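# Move deep-well plate into the plate washer carrier

## Task

Take the deep-well plate from the shelved bench by the door and set it in the plate washer's carrier on the shelved bench by the window. It must rest level on the carrier floor, within the corner stops, with its labelled short edge toward the carrier end marked A1. The plate must never reach the floor, and the robot must not tip over or finish leaning. Release the plate and pull away afterwards; a placement that stays put only because the robot holds it is not done.

## Robot and tools

Robot: a Rainbow Robotics RB-Y1 in a physics simulation. It has a two-wheel drive base with rear casters (0.66 m long, 0.58 m wide, front edge 0.10 m ahead of the wheel axle), a folding torso (leg plus chest), a pan/tilt head and two 7-joint arms with parallel grippers. Cameras: head_camera, left_wrist_camera, right_wrist_camera. Each arm is rated for 3 kg; heavy loads held far forward can tip the robot.

Frames. Base frame: origin on the floor between the drive wheels, x ahead, y to the left, z up. The state reports chest, left_hand and right_hand in this frame; a hand point sits between the finger pads, fingers point along its -z and close along its x. Printed hand positions drift from reality, especially when reaching far. The odometry frame is where the base started; base_odometry counts wheel rotation only, so slipping looks like travel. Heading runs -3.142 to 3.142, left positive.

execute_actions(actions, cameras). actions is a list holding one action or nothing (empty just reports state and pictures). An action may contain:
- base: exactly one of {"translate_m": d}, a relative straight drive in metres from the current spot, forward positive, -3 to 3; or {"rotate_rad": d}, a relative turn in place in radians, left positive, -3.2 to 3.2. No sideways motion. A command needing more than 8.667 s at top speed is refused.
- joints: one dict for the whole robot, keyed by joint name, each value an absolute target (radians, grippers in metres). Torso: torso_squat_rad 0 to 1.2 (bigger lowers the chest, kept level), torso_shift_rad -0.3 to 0.6 (hips forward when positive), torso_pitch_rad -0.2 to 1.4 (forward bow positive), torso_yaw_rad -1.5 to 1.5 (left positive). Combined torso limits: squat+shift <= 1.52; squat-shift+pitch <= 1.57; shift+0.5 pitch-0.4 squat <= 0.7; shift+0.3 pitch-0.5 squat <= 0.39; breaking one leaves commanded torso joints short and off_target. Per arm (prefix left_ or right_): shoulder_pitch_rad -2.356 to 2.356 (0 hanging, negative swings forward/up); shoulder_roll_rad left 0 to 3.141, right -3.141 to 0 (away from the body); shoulder_yaw_rad -2.094 to 2.094; elbow_rad -2.617 to 0.01 (negative bends); forearm_roll_rad -3.141 to 3.141; wrist_pitch_rad -1.57 to 1.919 (negative tips the hand forward); hand_roll_rad -2.705 to 2.705; gripper_m 0 to 0.1, the pad gap. Yaw and roll signs are the same on both arms (positive = left / counter-clockwise seen from above). head_pan_rad -0.523 to 0.523 (left positive, relative to chest), head_tilt_rad -0.35 to 1.57 (down positive). Tolerance for done is ±0.02, grippers ±0.004.
- speeds: caps for this action only, translate_m 0.05 to 0.4 m/s, rotate_rad 0.1 to 1.509 rad/s (defaults are the maxima).
- min_time_s: 0.1 to 8, the minimum duration of each arm and head motion.
All motions in an action start together. Omitted joints or base may keep pushing toward earlier targets. Unknown keys or out-of-range values reject the whole call. cameras: list of names or "all"; omitted/null means all, [] means none. The pictures line gives the image order.

wait(seconds): 0 to 10 s with no new command, then the same report. zoom_image(camera, region): region [x0, y0, x1, y1] in pixels of that camera's latest full image, origin top-left, at most 504 by 504. read_manual(section): only "licences", no motion. finished_scene(scene): ends the current scene (give its number) after the last command settles; irreversible, and it reports success.

Result lines. base_status and joint_status say how each motion ended: done (for the base, wheels turned fully, slip possible), off_target (resting short, maybe still pushing), limit_stop_at_<name>, contact_stop, time_out, stopped_with_arm (torso halted by an arm contact). After the stop types the joint keeps its current position as target; contact_stop, time_out or stopped_with_arm halts a whole group (torso joints; all left arm joints; all right arm joints). limit_stop_at_own_body means a guard prevented the arm hitting the torso, head, leg or base; move them apart. "joint command not followed" with a cause line means a self-collision or arm-to-arm check blocked that arm's targets (grippers still move); those joints show not_followed and may be retried with later actions. on_its_own lists what this call did not command; "held at" is a held target, not the actual position. Motor temperatures are listed per arm in joint order; MOTOR HOT warns from 65 °C, and 80 °C brakes that arm and reports OVER-TEMPERATURE FAULT with limit_stop_at_motor_heat, after which targets must be resent. A torque fault (joint torque at its load limit: shoulders 63, elbow 32.4, forearm/wrist/hand 22.5 N m, load weight included) freezes the robot 10 s and skips the rest of the call. A stop in one call cancels the remaining motion and finishing calls in that reply.

Gripping: command a width at least 0.005 m below the object's width; off_target then is expected.

Recovery: after a contact stop, back off in its own action, arms before torso. If both hands share one object and the torso contact-stops at once with nothing in the way, resend every arm joint at its reported value, then repeat the torso command.

Avoid: driving into furniture (the base does not stop and may keep pushing; a bent leg can reach past the front edge and slide the robot back unreported), arms striking or pressing on each other (hard presses end the run), hands hitting the other arm (not checked), dropping or slamming the plate, letting it touch the floor, and tipping the robot with a heavy forward load. Brief external pushes on loose objects may happen.

Each tool is called after "Request:" in YAML: its name, and indented under it one key for each argument.

## Session

I'll start by looking at the current state.

Request:
execute_actions:
  actions: []

Scene clock: 0.00 s.
Motor temperatures (°C, as the motors report them): left_arm=[33 30 34 33 37 39 36] | right_arm=[33 30 31 38 36 39 37]
base_odometry: x=+0.000 y=+0.000 heading=+0.000 (m, m, rad; odometry frame)
base_status: not commanded
joint_positions: torso_squat_rad=+0.350 torso_shift_rad=+0.000 torso_pitch_rad=+0.001 torso_yaw_rad=+0.001 left_shoulder_pitch_rad=-0.009 left_shoulder_roll_rad=+0.032 left_shoulder_yaw_rad=-0.027 left_elbow_rad=-0.115 left_forearm_roll_rad=+0.034 left_wrist_pitch_rad=-0.037 left_hand_roll_rad=+0.020 left_gripper_m=+0.101 right_shoulder_pitch_rad=+0.031 right_shoulder_roll_rad=-0.027 right_shoulder_yaw_rad=-0.042 right_elbow_rad=-0.241 right_forearm_roll_rad=-0.010 right_wrist_pitch_rad=+0.045 right_hand_roll_rad=-0.037 right_gripper_m=+0.099 head_pan_rad=-0.001 head_tilt_rad=+0.399
joint_status: not commanded
chest: x=-0.2277 y=-0.0004 z=+1.2476 quat_wxyz=(+1.000, +0.000, +0.001, +0.000) (m; base frame)
left_hand: x=-0.1578 y=+0.2427 z=+0.5668 quat_wxyz=(+0.997, +0.014, -0.080, +0.011) (m; base frame)
right_hand: x=-0.1437 y=-0.2454 z=+0.5668 quat_wxyz=(+0.995, -0.014, -0.083, -0.048) (m; base frame)
pictures: head_camera, left_wrist_camera, right_wrist_camera
Images, in order (width x height): head_camera 896x504, left_wrist_camera 644x364, right_wrist_camera 644x364.

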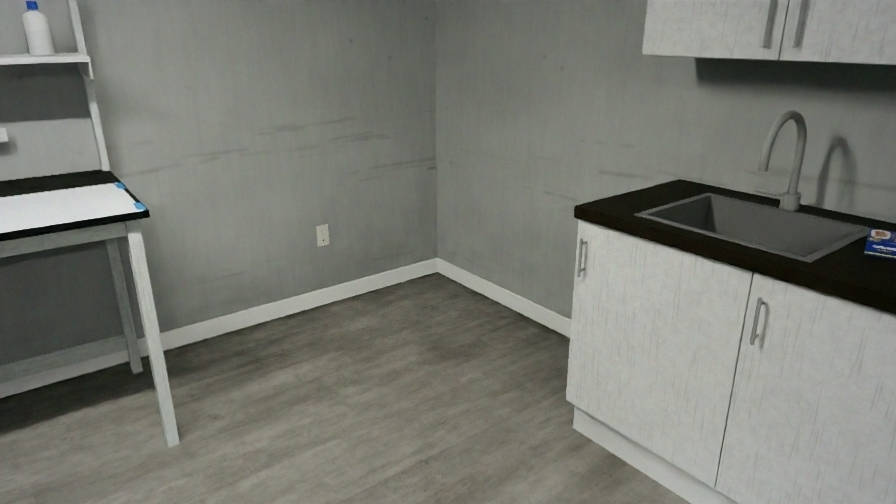

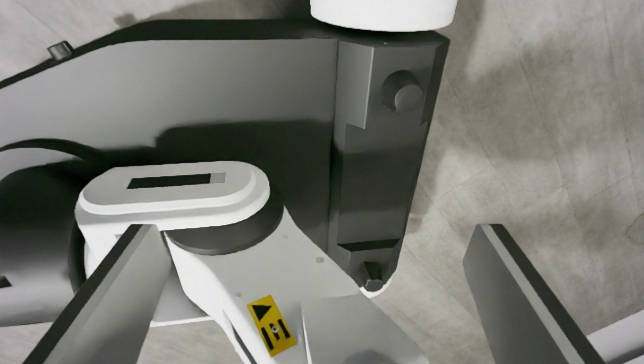

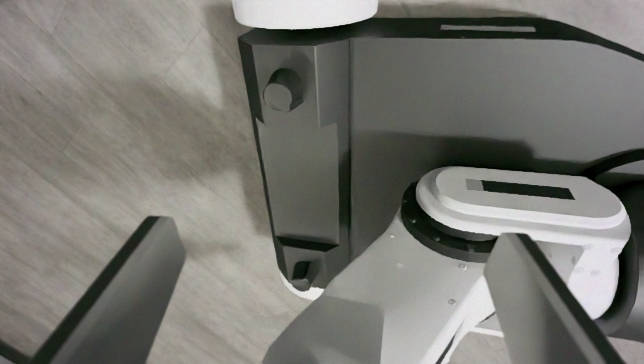

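Request:
execute_actions:
  actions:
    - {"joints": {"head_pan_rad": 0.52, "head_tilt_rad": 0.3, "torso_yaw_rad": 0.5}}
  cameras: ["head_camera"]

Scene clock: 13.70 s.
Motor temperatures (°C, as the motors report them): left_arm=[33 30 34 33 37 39 36] | right_arm=[33 30 31 38 36 39 37]
base_odometry: x=+0.000 y=+0.000 heading=+0.000 (m, m, rad; odometry frame)
base_status: not commanded
joint_positions: torso_squat_rad=+0.350 torso_shift_rad=+0.000 torso_pitch_rad=+0.001 torso_yaw_rad=+0.500 left_shoulder_pitch_rad=-0.009 left_shoulder_roll_rad=+0.032 left_shoulder_yaw_rad=-0.027 left_elbow_rad=-0.115 left_forearm_roll_rad=+0.034 left_wrist_pitch_rad=-0.037 left_hand_roll_rad=+0.020 left_gripper_m=+0.101 right_shoulder_pitch_rad=+0.031 right_shoulder_roll_rad=-0.027 right_shoulder_yaw_rad=-0.042 right_elbow_rad=-0.241 right_forearm_roll_rad=-0.010 right_wrist_pitch_rad=+0.045 right_hand_roll_rad=-0.037 right_gripper_m=+0.099 head_pan_rad=+0.520 head_tilt_rad=+0.300
joint_status: all done
chest: x=-0.2277 y=-0.0004 z=+1.2476 quat_wxyz=(+0.969, +0.000, +0.000, +0.247) (m; base frame)
left_hand: x=-0.2825 y=+0.2469 z=+0.5670 quat_wxyz=(+0.963, +0.033, -0.074, +0.257) (m; base frame)
right_hand: x=-0.0365 y=-0.1749 z=+0.5667 quat_wxyz=(+0.976, +0.008, -0.084, +0.200) (m; base frame)
pictures: head_camera
Images, in order (width x height): head_camera 896x504.

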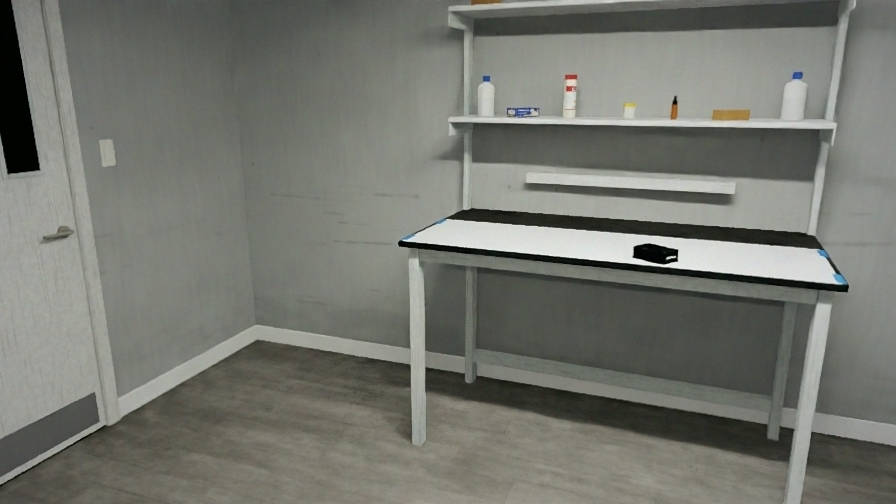

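Request:
zoom_image:
  camera: "head_camera"
  region: [590, 220, 730, 290]

Region (590, 220, 730, 290) of head_camera's 896x504 image, scaled by 3.600, with more detail than that image has.

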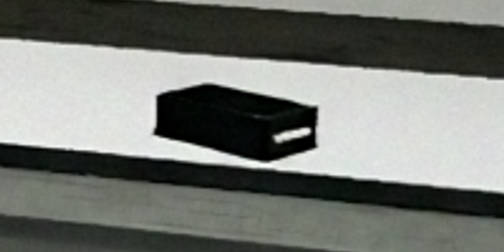

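Request:
execute_actions:
  actions:
    - {"joints": {"head_pan_rad": 0.52, "head_tilt_rad": 0.3, "torso_yaw_rad": 1.5}}
  cameras: ["head_camera"]

Scene clock: 19.00 s.
Motor temperatures (°C, as the motors report them): left_arm=[34 30 34 33 37 39 36] | right_arm=[33 30 31 38 36 39 37]
base_odometry: x=+0.000 y=+0.000 heading=+0.000 (m, m, rad; odometry frame)
base_status: not commanded
joint_positions: torso_squat_rad=+0.350 torso_shift_rad=+0.000 torso_pitch_rad=+0.001 torso_yaw_rad=+1.177 left_shoulder_pitch_rad=-0.009 left_shoulder_roll_rad=+0.032 left_shoulder_yaw_rad=-0.027 left_elbow_rad=-0.115 left_forearm_roll_rad=+0.034 left_wrist_pitch_rad=-0.037 left_hand_roll_rad=+0.020 left_gripper_m=+0.101 right_shoulder_pitch_rad=+0.031 right_shoulder_roll_rad=-0.027 right_shoulder_yaw_rad=-0.042 right_elbow_rad=-0.241 right_forearm_roll_rad=-0.010 right_wrist_pitch_rad=+0.045 right_hand_roll_rad=-0.037 right_gripper_m=+0.099 head_pan_rad=+0.520 head_tilt_rad=+0.300
joint_status: torso_yaw_rad limit_stop_at_own_body (moved +0.677 of +1.000); the others done
on_its_own: torso_yaw_rad is held at +1.177, not at your +1.500, since a limit_stop_at_own_body
chest: x=-0.2277 y=-0.0004 z=+1.2476 quat_wxyz=(+0.832, +0.001, +0.000, +0.555) (m; base frame)
left_hand: x=-0.4254 y=+0.1583 z=+0.5670 quat_wxyz=(+0.823, +0.056, -0.059, +0.562) (m; base frame)
right_hand: x=+0.0309 y=-0.0157 z=+0.5668 quat_wxyz=(+0.854, +0.036, -0.077, +0.513) (m; base frame)
pictures: head_camera
Images, in order (width x height): head_camera 896x504.

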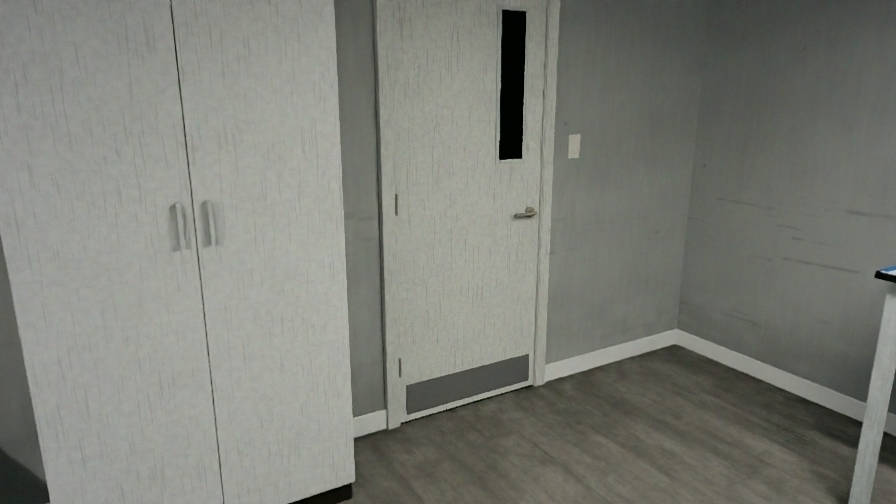

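Request:
execute_actions:
  actions:
    - {"joints": {"head_pan_rad": -0.52, "head_tilt_rad": 0.3, "torso_yaw_rad": -1.1}}
  cameras: ["head_camera"]

Scene clock: 25.23 s.
Motor temperatures (°C, as the motors report them): left_arm=[34 30 34 33 37 39 36] | right_arm=[33 30 31 38 36 39 37]
base_odometry: x=+0.000 y=+0.000 heading=+0.000 (m, m, rad; odometry frame)
base_status: not commanded
joint_positions: torso_squat_rad=+0.350 torso_shift_rad=+0.000 torso_pitch_rad=+0.001 torso_yaw_rad=-1.100 left_shoulder_pitch_rad=-0.009 left_shoulder_roll_rad=+0.032 left_shoulder_yaw_rad=-0.027 left_elbow_rad=-0.115 left_forearm_roll_rad=+0.034 left_wrist_pitch_rad=-0.037 left_hand_roll_rad=+0.020 left_gripper_m=+0.101 right_shoulder_pitch_rad=+0.031 right_shoulder_roll_rad=-0.027 right_shoulder_yaw_rad=-0.042 right_elbow_rad=-0.241 right_forearm_roll_rad=-0.010 right_wrist_pitch_rad=+0.045 right_hand_roll_rad=-0.037 right_gripper_m=+0.099 head_pan_rad=-0.520 head_tilt_rad=+0.300
joint_status: all done
chest: x=-0.2277 y=-0.0004 z=+1.2476 quat_wxyz=(+0.853, +0.000, +0.001, -0.523) (m; base frame)
left_hand: x=+0.0198 y=+0.0470 z=+0.5665 quat_wxyz=(+0.855, -0.031, -0.074, -0.512) (m; base frame)
right_hand: x=-0.4090 y=-0.1866 z=+0.5671 quat_wxyz=(+0.823, -0.056, -0.064, -0.561) (m; base frame)
pictures: head_camera
Images, in order (width x height): head_camera 896x504.

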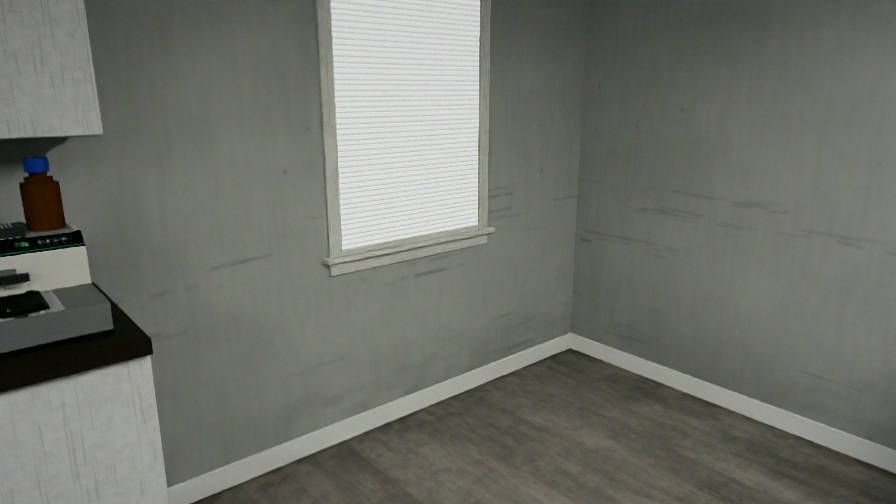

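Request:
execute_actions:
  actions:
    - {"joints": {"head_pan_rad": 0.2, "head_tilt_rad": 0.35}}
  cameras: ["head_camera"]

Scene clock: 28.23 s.
Motor temperatures (°C, as the motors report them): left_arm=[34 30 34 33 37 39 36] | right_arm=[33 30 31 38 36 39 37]
base_odometry: x=+0.000 y=+0.000 heading=+0.000 (m, m, rad; odometry frame)
base_status: not commanded
joint_positions: torso_squat_rad=+0.350 torso_shift_rad=+0.000 torso_pitch_rad=+0.001 torso_yaw_rad=-1.100 left_shoulder_pitch_rad=-0.009 left_shoulder_roll_rad=+0.032 left_shoulder_yaw_rad=-0.027 left_elbow_rad=-0.115 left_forearm_roll_rad=+0.034 left_wrist_pitch_rad=-0.037 left_hand_roll_rad=+0.020 left_gripper_m=+0.101 right_shoulder_pitch_rad=+0.031 right_shoulder_roll_rad=-0.027 right_shoulder_yaw_rad=-0.042 right_elbow_rad=-0.241 right_forearm_roll_rad=-0.010 right_wrist_pitch_rad=+0.045 right_hand_roll_rad=-0.037 right_gripper_m=+0.099 head_pan_rad=+0.200 head_tilt_rad=+0.350
joint_status: all done
chest: x=-0.2277 y=-0.0004 z=+1.2476 quat_wxyz=(+0.853, +0.000, +0.001, -0.523) (m; base frame)
left_hand: x=+0.0198 y=+0.0470 z=+0.5665 quat_wxyz=(+0.855, -0.031, -0.074, -0.512) (m; base frame)
right_hand: x=-0.4090 y=-0.1866 z=+0.5671 quat_wxyz=(+0.823, -0.056, -0.064, -0.561) (m; base frame)
pictures: head_camera
Images, in order (width x height): head_camera 896x504.

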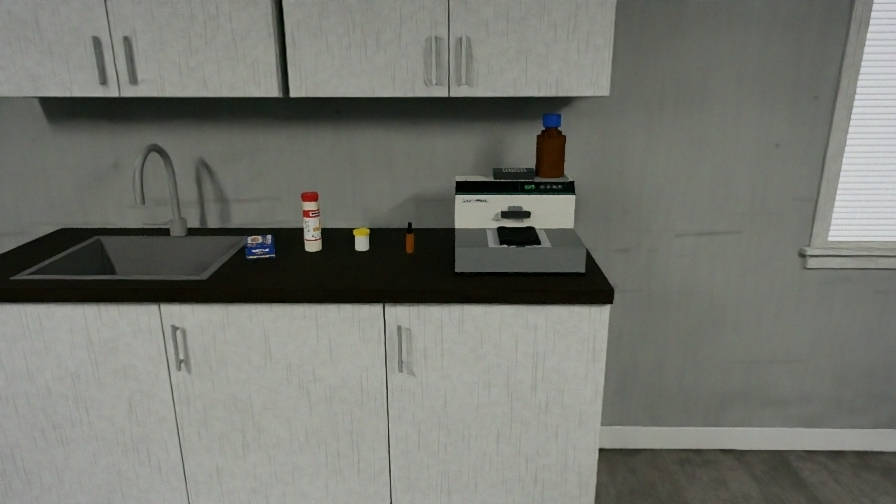

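Request:
zoom_image:
  camera: "head_camera"
  region: [430, 150, 610, 290]

Region (430, 150, 610, 290) of head_camera's 896x504 image, scaled by 2.800, with more detail than that image has.

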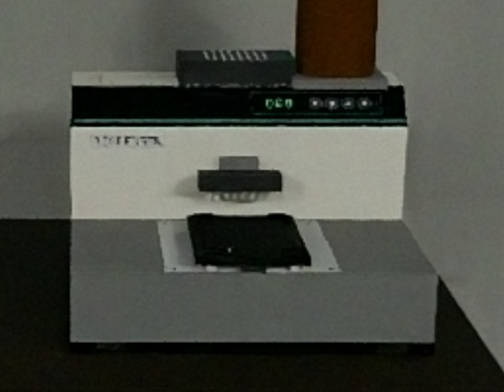

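Request:
execute_actions:
  actions:
    - {"base": {"rotate_rad": -0.9}, "joints": {"head_pan_rad": -0.52, "head_tilt_rad": 0.35}}
  cameras: ["head_camera"]

Scene clock: 56.53 s.
Motor temperatures (°C, as the motors report them): left_arm=[34 30 34 33 37 39 36] | right_arm=[33 30 31 38 36 39 37]
base_odometry: x=+0.000 y=+0.000 heading=-0.900 (m, m, rad; odometry frame)
base_status: done
joint_positions: torso_squat_rad=+0.350 torso_shift_rad=+0.000 torso_pitch_rad=+0.001 torso_yaw_rad=-1.100 left_shoulder_pitch_rad=-0.009 left_shoulder_roll_rad=+0.032 left_shoulder_yaw_rad=-0.027 left_elbow_rad=-0.115 left_forearm_roll_rad=+0.034 left_wrist_pitch_rad=-0.037 left_hand_roll_rad=+0.020 left_gripper_m=+0.101 right_shoulder_pitch_rad=+0.031 right_shoulder_roll_rad=-0.027 right_shoulder_yaw_rad=-0.042 right_elbow_rad=-0.241 right_forearm_roll_rad=-0.010 right_wrist_pitch_rad=+0.045 right_hand_roll_rad=-0.037 right_gripper_m=+0.099 head_pan_rad=-0.520 head_tilt_rad=+0.350
joint_status: all done
chest: x=-0.2277 y=-0.0003 z=+1.2476 quat_wxyz=(+0.853, +0.000, +0.001, -0.523) (m; base frame)
left_hand: x=+0.0198 y=+0.0471 z=+0.5665 quat_wxyz=(+0.855, -0.031, -0.074, -0.512) (m; base frame)
right_hand: x=-0.4090 y=-0.1866 z=+0.5671 quat_wxyz=(+0.823, -0.056, -0.064, -0.561) (m; base frame)
pictures: head_camera
Images, in order (width x height): head_camera 896x504.

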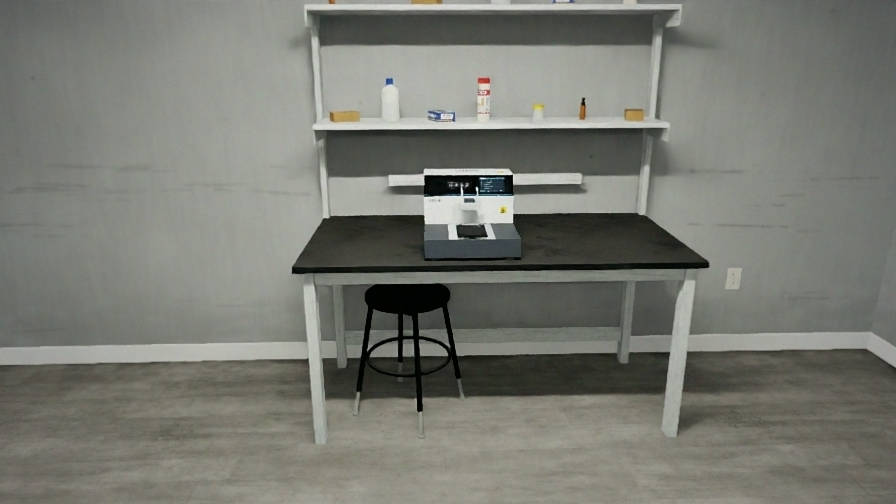

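Request:
zoom_image:
  camera: "head_camera"
  region: [410, 160, 540, 270]

Region (410, 160, 540, 270) of head_camera's 896x504 image, scaled by 3.877, with more detail than that image has; it fills the top 426 rows of this view, and the rest is white.

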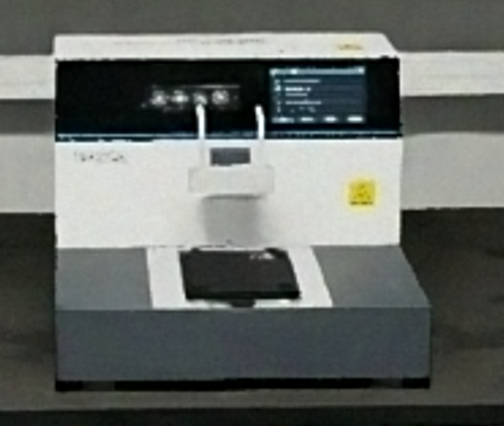

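Request:
zoom_image:
  camera: "head_camera"
  region: [445, 195, 505, 245]

Region (445, 195, 505, 245) of head_camera's 896x504 image, scaled by 8.400, with more detail than that image has.

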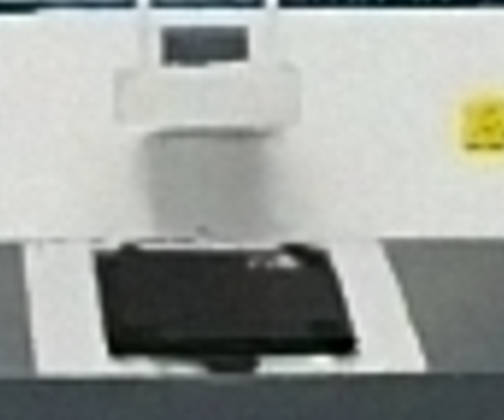

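Request:
execute_actions:
  actions:
    - {"base": {"rotate_rad": 1.548}, "joints": {"head_pan_rad": 0.1, "head_tilt_rad": 0.45, "torso_yaw_rad": 0.0, "torso_squat_rad": 0.0}}
  cameras: ["head_camera"]

Request:
execute_actions:
  actions:
    - {"base": {"translate_m": 1.2}, "joints": {"head_pan_rad": 0.15, "head_tilt_rad": 0.65, "left_shoulder_pitch_rad": -0.692, "left_shoulder_roll_rad": 0.076, "left_shoulder_yaw_rad": 0.22, "left_elbow_rad": -1.15, "left_forearm_roll_rad": 0.0, "left_wrist_pitch_rad": 1.811, "left_hand_roll_rad": -0.5, "left_gripper_m": 0.1}, "min_time_s": 2.5}
  cameras: ["head_camera", "left_wrist_camera"]

Scene clock: 132.77 s.
Motor temperatures (°C, as the motors report them): left_arm=[34 30 34 33 37 39 36] | right_arm=[33 30 31 38 36 39 37]
base_odometry: x=+0.000 y=+0.000 heading=+0.648 (m, m, rad; odometry frame)
base_status: done
joint_positions: torso_squat_rad=+0.000 torso_shift_rad=+0.000 torso_pitch_rad=+0.001 torso_yaw_rad=+0.000 left_shoulder_pitch_rad=-0.009 left_shoulder_roll_rad=+0.032 left_shoulder_yaw_rad=-0.027 left_elbow_rad=-0.115 left_forearm_roll_rad=+0.034 left_wrist_pitch_rad=-0.037 left_hand_roll_rad=+0.020 left_gripper_m=+0.101 right_shoulder_pitch_rad=+0.031 right_shoulder_roll_rad=-0.027 right_shoulder_yaw_rad=-0.042 right_elbow_rad=-0.241 right_forearm_roll_rad=-0.010 right_wrist_pitch_rad=+0.045 right_hand_roll_rad=-0.037 right_gripper_m=+0.099 head_pan_rad=+0.100 head_tilt_rad=+0.450
joint_status: all done
chest: x=-0.2277 y=-0.0004 z=+1.2899 quat_wxyz=(+1.000, +0.000, +0.001, +0.000) (m; base frame)
left_hand: x=-0.1577 y=+0.2427 z=+0.6092 quat_wxyz=(+0.997, +0.014, -0.079, +0.011) (m; base frame)
right_hand: x=-0.1439 y=-0.2455 z=+0.6092 quat_wxyz=(+0.995, -0.014, -0.083, -0.048) (m; base frame)
pictures: head_camera
Images, in order (width x height): head_camera 896x504.

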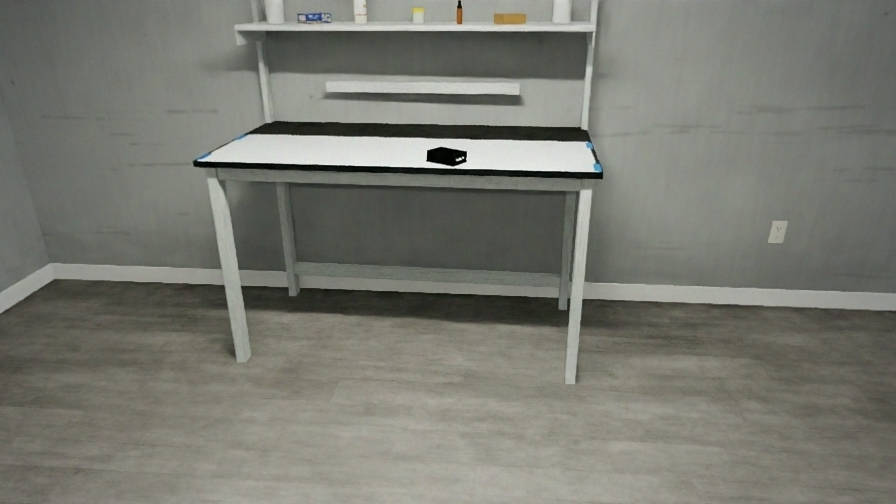

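Scene clock: 137.10 s.
Motor temperatures (°C, as the motors report them): left_arm=[34 30 34 34 37 39 36] | right_arm=[33 30 31 38 36 39 37]
base_odometry: x=+0.956 y=+0.725 heading=+0.649 (m, m, rad; odometry frame)
base_status: done
joint_positions: torso_squat_rad=+0.000 torso_shift_rad=+0.000 torso_pitch_rad=+0.001 torso_yaw_rad=+0.000 left_shoulder_pitch_rad=-0.692 left_shoulder_roll_rad=+0.076 left_shoulder_yaw_rad=+0.220 left_elbow_rad=-1.150 left_forearm_roll_rad=+0.000 left_wrist_pitch_rad=+1.811 left_hand_roll_rad=-0.500 left_gripper_m=+0.100 right_shoulder_pitch_rad=+0.031 right_shoulder_roll_rad=-0.027 right_shoulder_yaw_rad=-0.042 right_elbow_rad=-0.241 right_forearm_roll_rad=-0.010 right_wrist_pitch_rad=+0.045 right_hand_roll_rad=-0.037 right_gripper_m=+0.099 head_pan_rad=+0.150 head_tilt_rad=+0.650
joint_status: all done
chest: x=-0.2277 y=-0.0004 z=+1.2899 quat_wxyz=(+1.000, +0.000, +0.001, +0.000) (m; base frame)
left_hand: x=+0.2221 y=+0.2198 z=+0.9711 quat_wxyz=(+0.969, +0.000, +0.000, -0.248) (m; base frame)
right_hand: x=-0.1439 y=-0.2455 z=+0.6091 quat_wxyz=(+0.995, -0.014, -0.083, -0.048) (m; base frame)
pictures: head_camera, left_wrist_camera
Images, in order (width x height): head_camera 896x504, left_wrist_camera 644x364.

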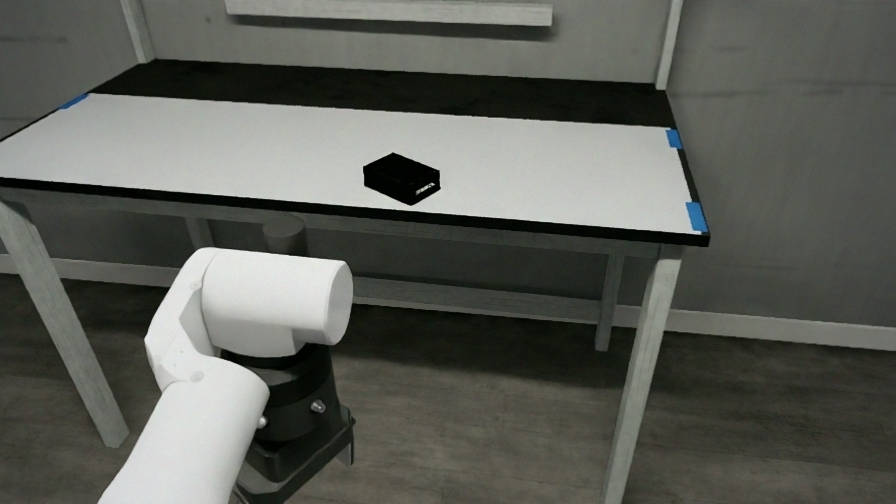

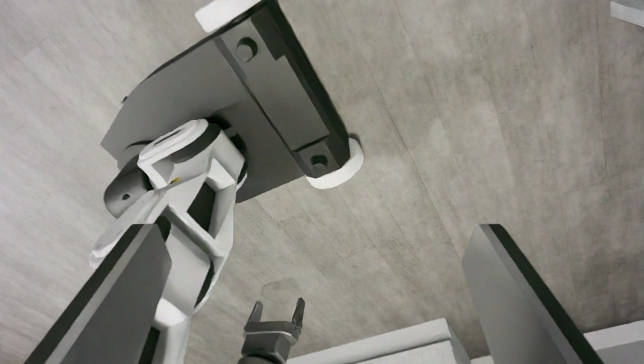

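Request:
zoom_image:
  camera: "head_camera"
  region: [340, 135, 470, 225]

Region (340, 135, 470, 225) of head_camera's 896x504 image, scaled by 3.877, with more detail than that image has; it fills the top 349 rows of this view, and the rest is white.

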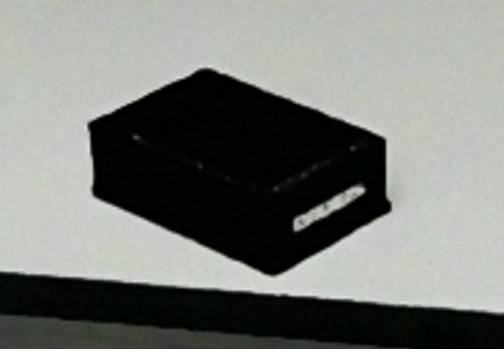

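Request:
execute_actions:
  actions:
    - {"base": {"translate_m": 0.62}, "joints": {"head_pan_rad": 0.35, "head_tilt_rad": 0.95, "torso_yaw_rad": 0.127, "left_shoulder_pitch_rad": -0.867, "left_shoulder_roll_rad": 0.118, "left_shoulder_yaw_rad": 0.264, "left_elbow_rad": -1.019, "left_forearm_roll_rad": 0.0, "left_wrist_pitch_rad": 1.855, "left_hand_roll_rad": -0.678}}
  cameras: ["head_camera", "left_wrist_camera"]

Scene clock: 173.97 s.
Motor temperatures (°C, as the motors report them): left_arm=[34 30 34 34 37 39 36] | right_arm=[33 30 31 38 36 39 37]
base_odometry: x=+1.450 y=+1.100 heading=+0.649 (m, m, rad; odometry frame)
base_status: done
joint_positions: torso_squat_rad=+0.000 torso_shift_rad=+0.000 torso_pitch_rad=+0.001 torso_yaw_rad=+0.127 left_shoulder_pitch_rad=-0.867 left_shoulder_roll_rad=+0.118 left_shoulder_yaw_rad=+0.264 left_elbow_rad=-1.019 left_forearm_roll_rad=+0.000 left_wrist_pitch_rad=+1.855 left_hand_roll_rad=-0.678 left_gripper_m=+0.100 right_shoulder_pitch_rad=+0.031 right_shoulder_roll_rad=-0.027 right_shoulder_yaw_rad=-0.042 right_elbow_rad=-0.241 right_forearm_roll_rad=-0.010 right_wrist_pitch_rad=+0.045 right_hand_roll_rad=-0.037 right_gripper_m=+0.099 head_pan_rad=+0.350 head_tilt_rad=+0.950
joint_status: all done
chest: x=-0.2277 y=-0.0004 z=+1.2899 quat_wxyz=(+0.998, +0.000, +0.001, +0.063) (m; base frame)
left_hand: x=+0.2203 y=+0.2791 z=+1.0191 quat_wxyz=(+0.962, +0.000, +0.001, -0.272) (m; base frame)
right_hand: x=-0.1135 y=-0.2328 z=+0.6091 quat_wxyz=(+0.996, -0.008, -0.084, +0.015) (m; base frame)
pictures: head_camera, left_wrist_camera
Images, in order (width x height): head_camera 896x504, left_wrist_camera 644x364.

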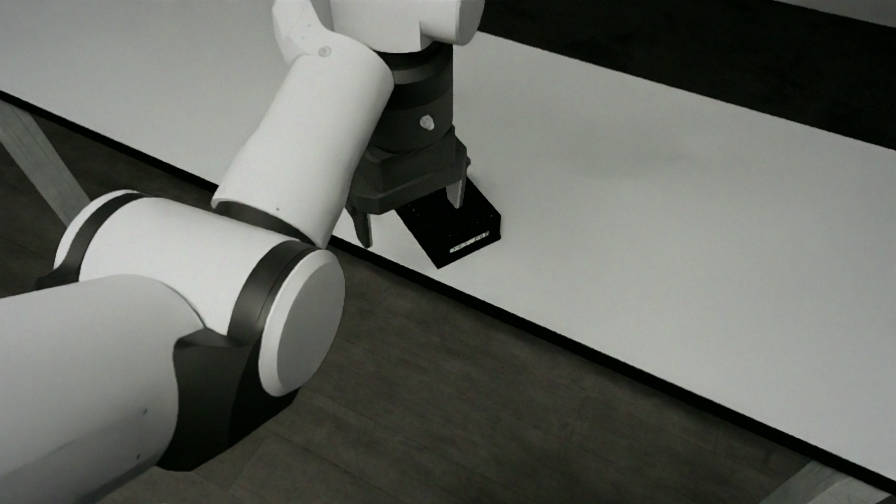

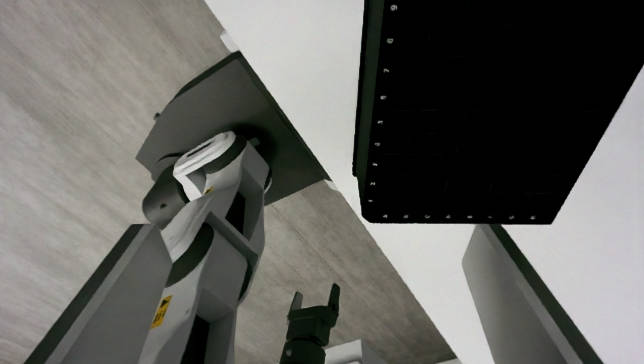

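Request:
execute_actions:
  actions:
    - {"base": {"translate_m": 0.078}}
  cameras: ["head_camera", "left_wrist_camera"]

Scene clock: 182.43 s.
Motor temperatures (°C, as the motors report them): left_arm=[34 30 34 34 37 39 36] | right_arm=[33 30 31 38 36 39 37]
base_odometry: x=+1.512 y=+1.147 heading=+0.650 (m, m, rad; odometry frame)
base_status: done
joint_positions: torso_squat_rad=+0.000 torso_shift_rad=+0.000 torso_pitch_rad=+0.001 torso_yaw_rad=+0.127 left_shoulder_pitch_rad=-0.867 left_shoulder_roll_rad=+0.118 left_shoulder_yaw_rad=+0.264 left_elbow_rad=-1.019 left_forearm_roll_rad=+0.000 left_wrist_pitch_rad=+1.855 left_hand_roll_rad=-0.678 left_gripper_m=+0.100 right_shoulder_pitch_rad=+0.031 right_shoulder_roll_rad=-0.027 right_shoulder_yaw_rad=-0.042 right_elbow_rad=-0.241 right_forearm_roll_rad=-0.010 right_wrist_pitch_rad=+0.045 right_hand_roll_rad=-0.037 right_gripper_m=+0.099 head_pan_rad=+0.350 head_tilt_rad=+0.950
joint_status: not commanded
chest: x=-0.2276 y=-0.0004 z=+1.2899 quat_wxyz=(+0.998, +0.000, +0.001, +0.063) (m; base frame)
left_hand: x=+0.2203 y=+0.2791 z=+1.0190 quat_wxyz=(+0.962, +0.000, +0.001, -0.272) (m; base frame)
right_hand: x=-0.1134 y=-0.2328 z=+0.6091 quat_wxyz=(+0.996, -0.008, -0.084, +0.015) (m; base frame)
pictures: head_camera, left_wrist_camera
Images, in order (width x height): head_camera 896x504, left_wrist_camera 644x364.

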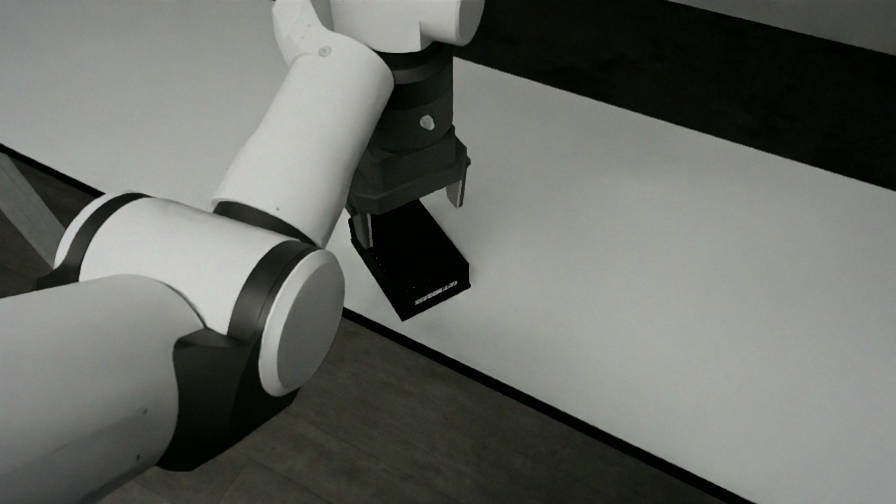

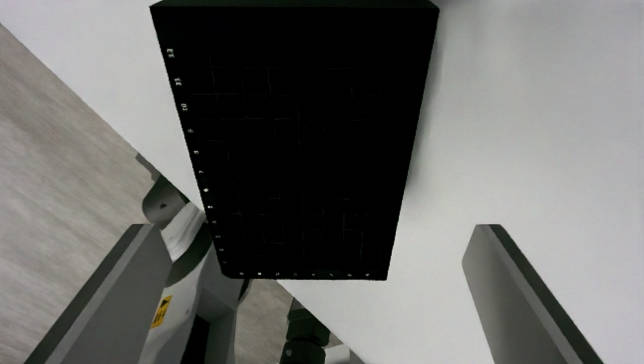

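Request:
zoom_image:
  camera: "left_wrist_camera"
  region: [70, 180, 574, 364]

Region (70, 180, 574, 364) of left_wrist_camera's 644x364 image, scaled by 1.000; it fills the top 184 rows of this view, and the rest is white.

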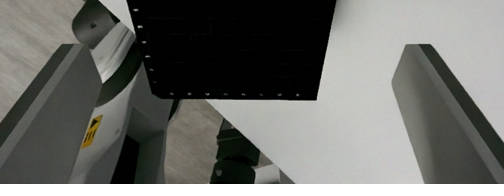

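Request:
execute_actions:
  actions:
    - {"base": {"translate_m": 0.018}, "joints": {"torso_yaw_rad": 0.172, "left_hand_roll_rad": -0.723, "torso_squat_rad": 0.27}}
  cameras: ["head_camera", "left_wrist_camera"]

Scene clock: 199.33 s.
Motor temperatures (°C, as the motors report them): left_arm=[35 30 34 34 37 39 36] | right_arm=[33 30 31 38 36 39 37]
base_odometry: x=+1.527 y=+1.158 heading=+0.650 (m, m, rad; odometry frame)
base_status: done
joint_positions: torso_squat_rad=+0.270 torso_shift_rad=+0.000 torso_pitch_rad=+0.001 torso_yaw_rad=+0.172 left_shoulder_pitch_rad=-0.867 left_shoulder_roll_rad=+0.118 left_shoulder_yaw_rad=+0.264 left_elbow_rad=-1.019 left_forearm_roll_rad=+0.000 left_wrist_pitch_rad=+1.855 left_hand_roll_rad=-0.723 left_gripper_m=+0.100 right_shoulder_pitch_rad=+0.031 right_shoulder_roll_rad=-0.027 right_shoulder_yaw_rad=-0.042 right_elbow_rad=-0.241 right_forearm_roll_rad=-0.010 right_wrist_pitch_rad=+0.045 right_hand_roll_rad=-0.037 right_gripper_m=+0.099 head_pan_rad=+0.350 head_tilt_rad=+0.950
joint_status: all done
chest: x=-0.2278 y=-0.0003 z=+1.2646 quat_wxyz=(+0.996, +0.000, +0.000, +0.086) (m; base frame)
left_hand: x=+0.2072 y=+0.2989 z=+0.9939 quat_wxyz=(+0.962, +0.000, +0.001, -0.272) (m; base frame)
right_hand: x=-0.1031 y=-0.2274 z=+0.5838 quat_wxyz=(+0.996, -0.006, -0.084, +0.038) (m; base frame)
pictures: head_camera, left_wrist_camera
Images, in order (width x height): head_camera 896x504, left_wrist_camera 644x364.

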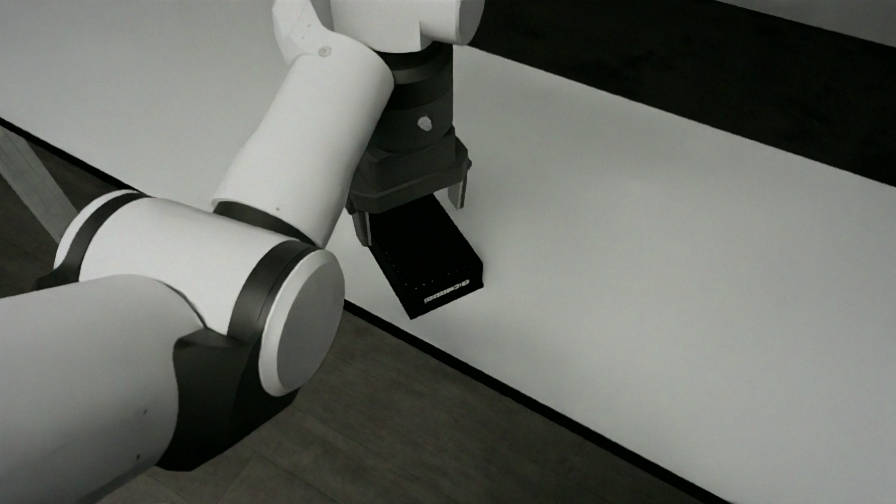

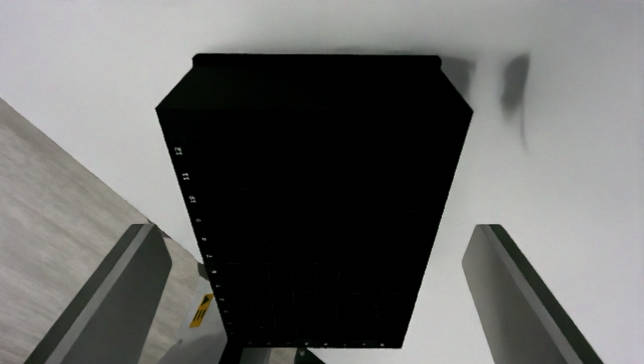

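Request:
execute_actions:
  actions:
    - {"joints": {"torso_squat_rad": 0.43}}
  cameras: ["head_camera", "left_wrist_camera"]

Scene clock: 204.37 s.
Motor temperatures (°C, as the motors report them): left_arm=[35 30 34 34 37 39 36] | right_arm=[33 30 31 38 36 39 37]
base_odometry: x=+1.527 y=+1.158 heading=+0.650 (m, m, rad; odometry frame)
base_status: not commanded
joint_positions: torso_squat_rad=+0.430 torso_shift_rad=+0.000 torso_pitch_rad=+0.001 torso_yaw_rad=+0.172 left_shoulder_pitch_rad=-0.867 left_shoulder_roll_rad=+0.118 left_shoulder_yaw_rad=+0.264 left_elbow_rad=-1.019 left_forearm_roll_rad=+0.000 left_wrist_pitch_rad=+1.855 left_hand_roll_rad=-0.723 left_gripper_m=+0.100 right_shoulder_pitch_rad=+0.031 right_shoulder_roll_rad=-0.027 right_shoulder_yaw_rad=-0.042 right_elbow_rad=-0.241 right_forearm_roll_rad=-0.010 right_wrist_pitch_rad=+0.045 right_hand_roll_rad=-0.037 right_gripper_m=+0.099 head_pan_rad=+0.350 head_tilt_rad=+0.950
joint_status: all done
chest: x=-0.2278 y=-0.0003 z=+1.2262 quat_wxyz=(+0.996, +0.000, +0.000, +0.086) (m; base frame)
left_hand: x=+0.2072 y=+0.2989 z=+0.9555 quat_wxyz=(+0.962, +0.000, +0.001, -0.272) (m; base frame)
right_hand: x=-0.1031 y=-0.2274 z=+0.5454 quat_wxyz=(+0.996, -0.006, -0.084, +0.038) (m; base frame)
pictures: head_camera, left_wrist_camera
Images, in order (width x height): head_camera 896x504, left_wrist_camera 644x364.

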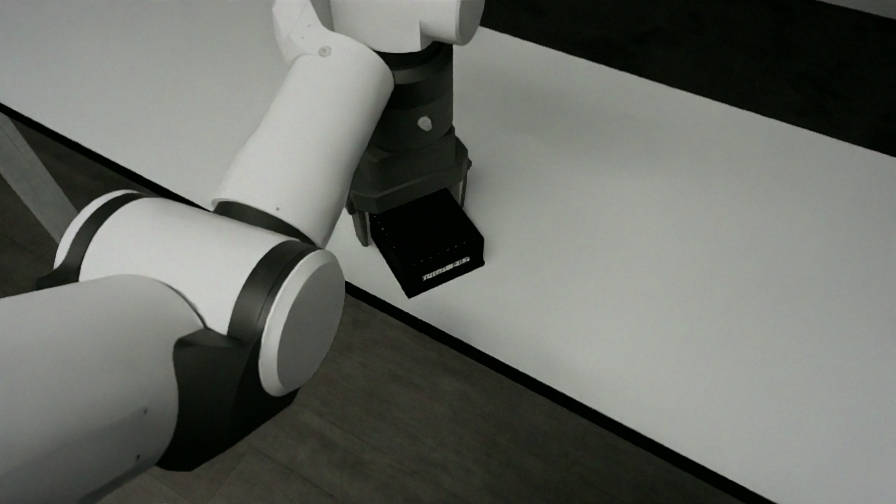

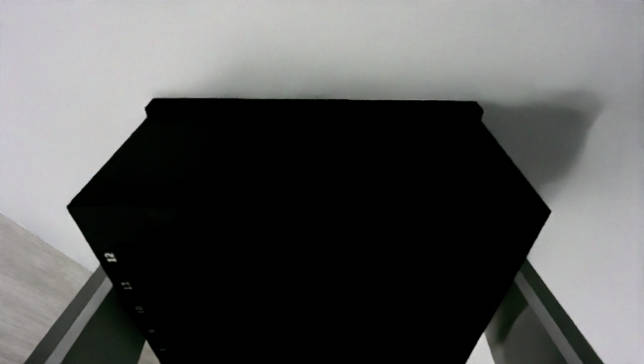

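Request:
execute_actions:
  actions:
    - {"joints": {"left_gripper_m": 0.074}}
  cameras: ["left_wrist_camera"]

Scene clock: 207.03 s.
Motor temperatures (°C, as the motors report them): left_arm=[35 30 34 34 37 39 36] | right_arm=[33 30 31 38 36 39 37]
base_odometry: x=+1.527 y=+1.158 heading=+0.650 (m, m, rad; odometry frame)
base_status: not commanded
joint_positions: torso_squat_rad=+0.430 torso_shift_rad=+0.000 torso_pitch_rad=+0.001 torso_yaw_rad=+0.172 left_shoulder_pitch_rad=-0.867 left_shoulder_roll_rad=+0.118 left_shoulder_yaw_rad=+0.264 left_elbow_rad=-1.019 left_forearm_roll_rad=+0.000 left_wrist_pitch_rad=+1.855 left_hand_roll_rad=-0.723 left_gripper_m=+0.083 right_shoulder_pitch_rad=+0.031 right_shoulder_roll_rad=-0.027 right_shoulder_yaw_rad=-0.042 right_elbow_rad=-0.241 right_forearm_roll_rad=-0.010 right_wrist_pitch_rad=+0.045 right_hand_roll_rad=-0.037 right_gripper_m=+0.099 head_pan_rad=+0.350 head_tilt_rad=+0.950
joint_status: left_gripper_m off_target (ended at +0.083, target +0.074)
chest: x=-0.2278 y=-0.0003 z=+1.2262 quat_wxyz=(+0.996, +0.000, +0.000, +0.086) (m; base frame)
left_hand: x=+0.2072 y=+0.2989 z=+0.9555 quat_wxyz=(+0.962, +0.000, +0.001, -0.272) (m; base frame)
right_hand: x=-0.1031 y=-0.2274 z=+0.5454 quat_wxyz=(+0.996, -0.006, -0.084, +0.038) (m; base frame)
pictures: left_wrist_camera
Images, in order (width x height): left_wrist_camera 644x364.

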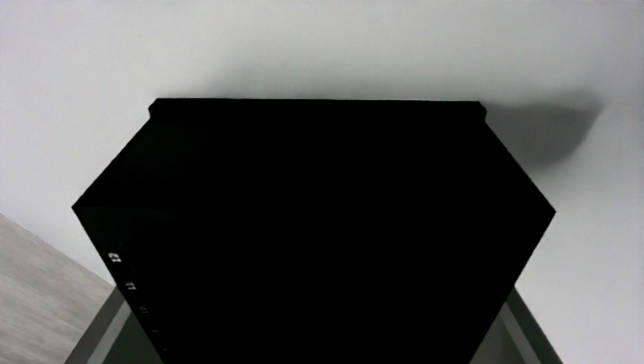

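Request:
execute_actions:
  actions:
    - {"joints": {"torso_squat_rad": 0.15, "left_gripper_m": 0.068}}
  cameras: ["head_camera", "left_wrist_camera"]

Scene clock: 211.23 s.
Motor temperatures (°C, as the motors report them): left_arm=[35 30 34 34 37 39 36] | right_arm=[33 30 31 38 36 39 37]
base_odometry: x=+1.527 y=+1.158 heading=+0.650 (m, m, rad; odometry frame)
base_status: not commanded
joint_positions: torso_squat_rad=+0.150 torso_shift_rad=+0.000 torso_pitch_rad=+0.001 torso_yaw_rad=+0.172 left_shoulder_pitch_rad=-0.867 left_shoulder_roll_rad=+0.118 left_shoulder_yaw_rad=+0.264 left_elbow_rad=-1.019 left_forearm_roll_rad=+0.000 left_wrist_pitch_rad=+1.855 left_hand_roll_rad=-0.723 left_gripper_m=+0.083 right_shoulder_pitch_rad=+0.031 right_shoulder_roll_rad=-0.027 right_shoulder_yaw_rad=-0.042 right_elbow_rad=-0.241 right_forearm_roll_rad=-0.010 right_wrist_pitch_rad=+0.045 right_hand_roll_rad=-0.037 right_gripper_m=+0.099 head_pan_rad=+0.350 head_tilt_rad=+0.950
joint_status: left_gripper_m off_target (ended at +0.083, target +0.068); the others done
chest: x=-0.2276 y=-0.0003 z=+1.2821 quat_wxyz=(+0.996, +0.000, +0.001, +0.086) (m; base frame)
left_hand: x=+0.2073 y=+0.2989 z=+1.0112 quat_wxyz=(+0.962, +0.000, +0.001, -0.272) (m; base frame)
right_hand: x=-0.1031 y=-0.2274 z=+0.6012 quat_wxyz=(+0.996, -0.006, -0.084, +0.038) (m; base frame)
pictures: head_camera, left_wrist_camera
Images, in order (width x height): head_camera 896x504, left_wrist_camera 644x364.

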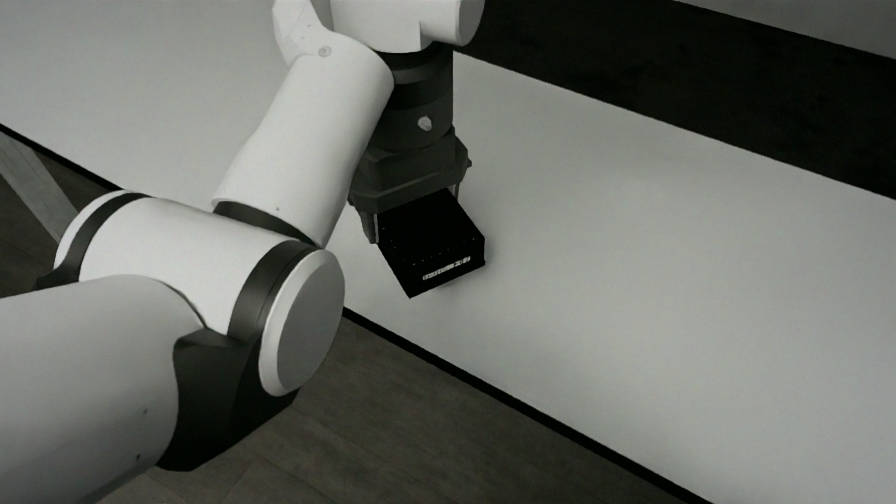

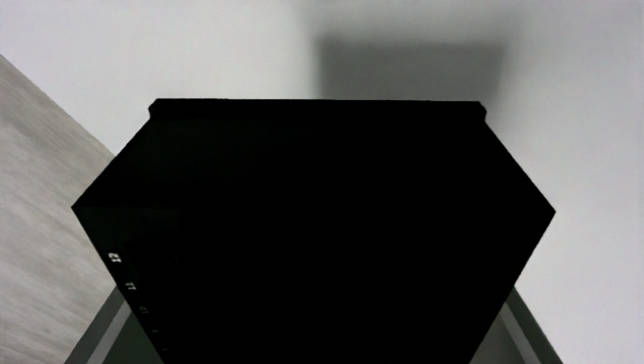

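Request:
execute_actions:
  actions:
    - {"base": {"rotate_rad": -0.216}, "joints": {"torso_squat_rad": 0.0, "torso_yaw_rad": 0.0, "head_pan_rad": 0.3, "head_tilt_rad": 0.9}}
  cameras: []

Request:
execute_actions:
  actions:
    - {"base": {"translate_m": -2.8}, "joints": {"left_shoulder_pitch_rad": -0.633, "left_shoulder_roll_rad": 0.064, "left_shoulder_yaw_rad": 0.204, "left_elbow_rad": -1.124, "left_forearm_roll_rad": 0.0, "left_wrist_pitch_rad": 1.728, "left_hand_roll_rad": 1.571}, "min_time_s": 6.5}
  cameras: ["head_camera", "left_wrist_camera"]

Scene clock: 235.13 s.
Motor temperatures (°C, as the motors report them): left_arm=[35 30 34 34 37 39 36] | right_arm=[33 30 31 38 36 39 37]
base_odometry: x=+1.527 y=+1.158 heading=+0.435 (m, m, rad; odometry frame)
base_status: done
joint_positions: torso_squat_rad=+0.000 torso_shift_rad=+0.000 torso_pitch_rad=+0.001 torso_yaw_rad=+0.000 left_shoulder_pitch_rad=-0.867 left_shoulder_roll_rad=+0.118 left_shoulder_yaw_rad=+0.264 left_elbow_rad=-1.019 left_forearm_roll_rad=+0.000 left_wrist_pitch_rad=+1.855 left_hand_roll_rad=-0.723 left_gripper_m=+0.083 right_shoulder_pitch_rad=+0.031 right_shoulder_roll_rad=-0.027 right_shoulder_yaw_rad=-0.042 right_elbow_rad=-0.241 right_forearm_roll_rad=-0.010 right_wrist_pitch_rad=+0.045 right_hand_roll_rad=-0.037 right_gripper_m=+0.099 head_pan_rad=+0.300 head_tilt_rad=+0.900
joint_status: all done
chest: x=-0.2276 y=-0.0003 z=+1.2899 quat_wxyz=(+1.000, +0.000, +0.001, +0.000) (m; base frame)
left_hand: x=+0.2521 y=+0.2200 z=+1.0189 quat_wxyz=(+0.935, +0.000, +0.001, -0.354) (m; base frame)
right_hand: x=-0.1439 y=-0.2455 z=+0.6092 quat_wxyz=(+0.995, -0.014, -0.083, -0.048) (m; base frame)
pictures: none
No camera images: the call's "cameras" was empty. Leave "cameras" out to get every camera's image.

Scene clock: 243.80 s.
Motor temperatures (°C, as the motors report them): left_arm=[35 30 34 34 37 39 36] | right_arm=[33 30 31 38 36 39 37]
base_odometry: x=-1.014 y=-0.020 heading=+0.434 (m, m, rad; odometry frame)
base_status: done
joint_positions: torso_squat_rad=+0.000 torso_shift_rad=+0.000 torso_pitch_rad=+0.001 torso_yaw_rad=+0.000 left_shoulder_pitch_rad=-0.633 left_shoulder_roll_rad=+0.064 left_shoulder_yaw_rad=+0.204 left_elbow_rad=-1.124 left_forearm_roll_rad=+0.000 left_wrist_pitch_rad=+1.728 left_hand_roll_rad=+1.571 left_gripper_m=+0.083 right_shoulder_pitch_rad=+0.031 right_shoulder_roll_rad=-0.027 right_shoulder_yaw_rad=-0.042 right_elbow_rad=-0.241 right_forearm_roll_rad=-0.010 right_wrist_pitch_rad=+0.045 right_hand_roll_rad=-0.037 right_gripper_m=+0.099 head_pan_rad=+0.300 head_tilt_rad=+0.900
joint_status: all done
chest: x=-0.2277 y=-0.0003 z=+1.2899 quat_wxyz=(+1.000, +0.000, +0.001, +0.000) (m; base frame)
left_hand: x=+0.2117 y=+0.2203 z=+0.9388 quat_wxyz=(+0.707, +0.001, +0.000, +0.707) (m; base frame)
right_hand: x=-0.1439 y=-0.2455 z=+0.6092 quat_wxyz=(+0.995, -0.014, -0.083, -0.048) (m; base frame)
pictures: head_camera, left_wrist_camera
Images, in order (width x height): head_camera 896x504, left_wrist_camera 644x364.

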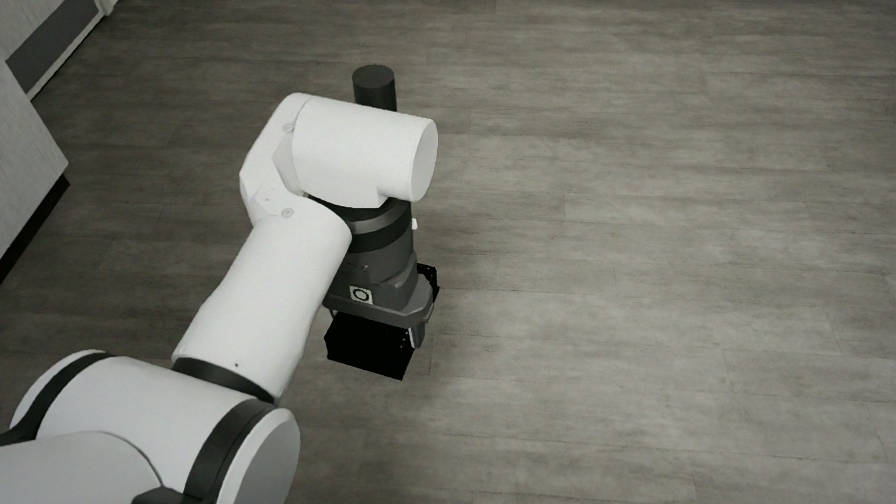

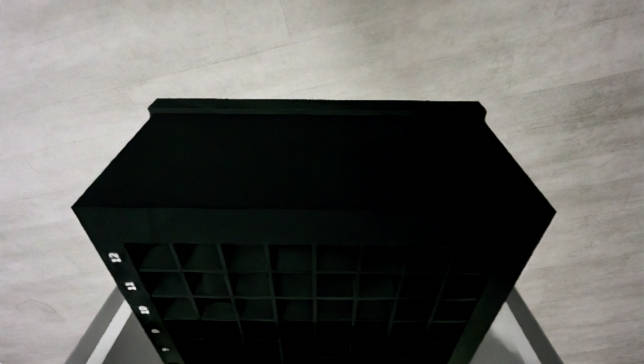

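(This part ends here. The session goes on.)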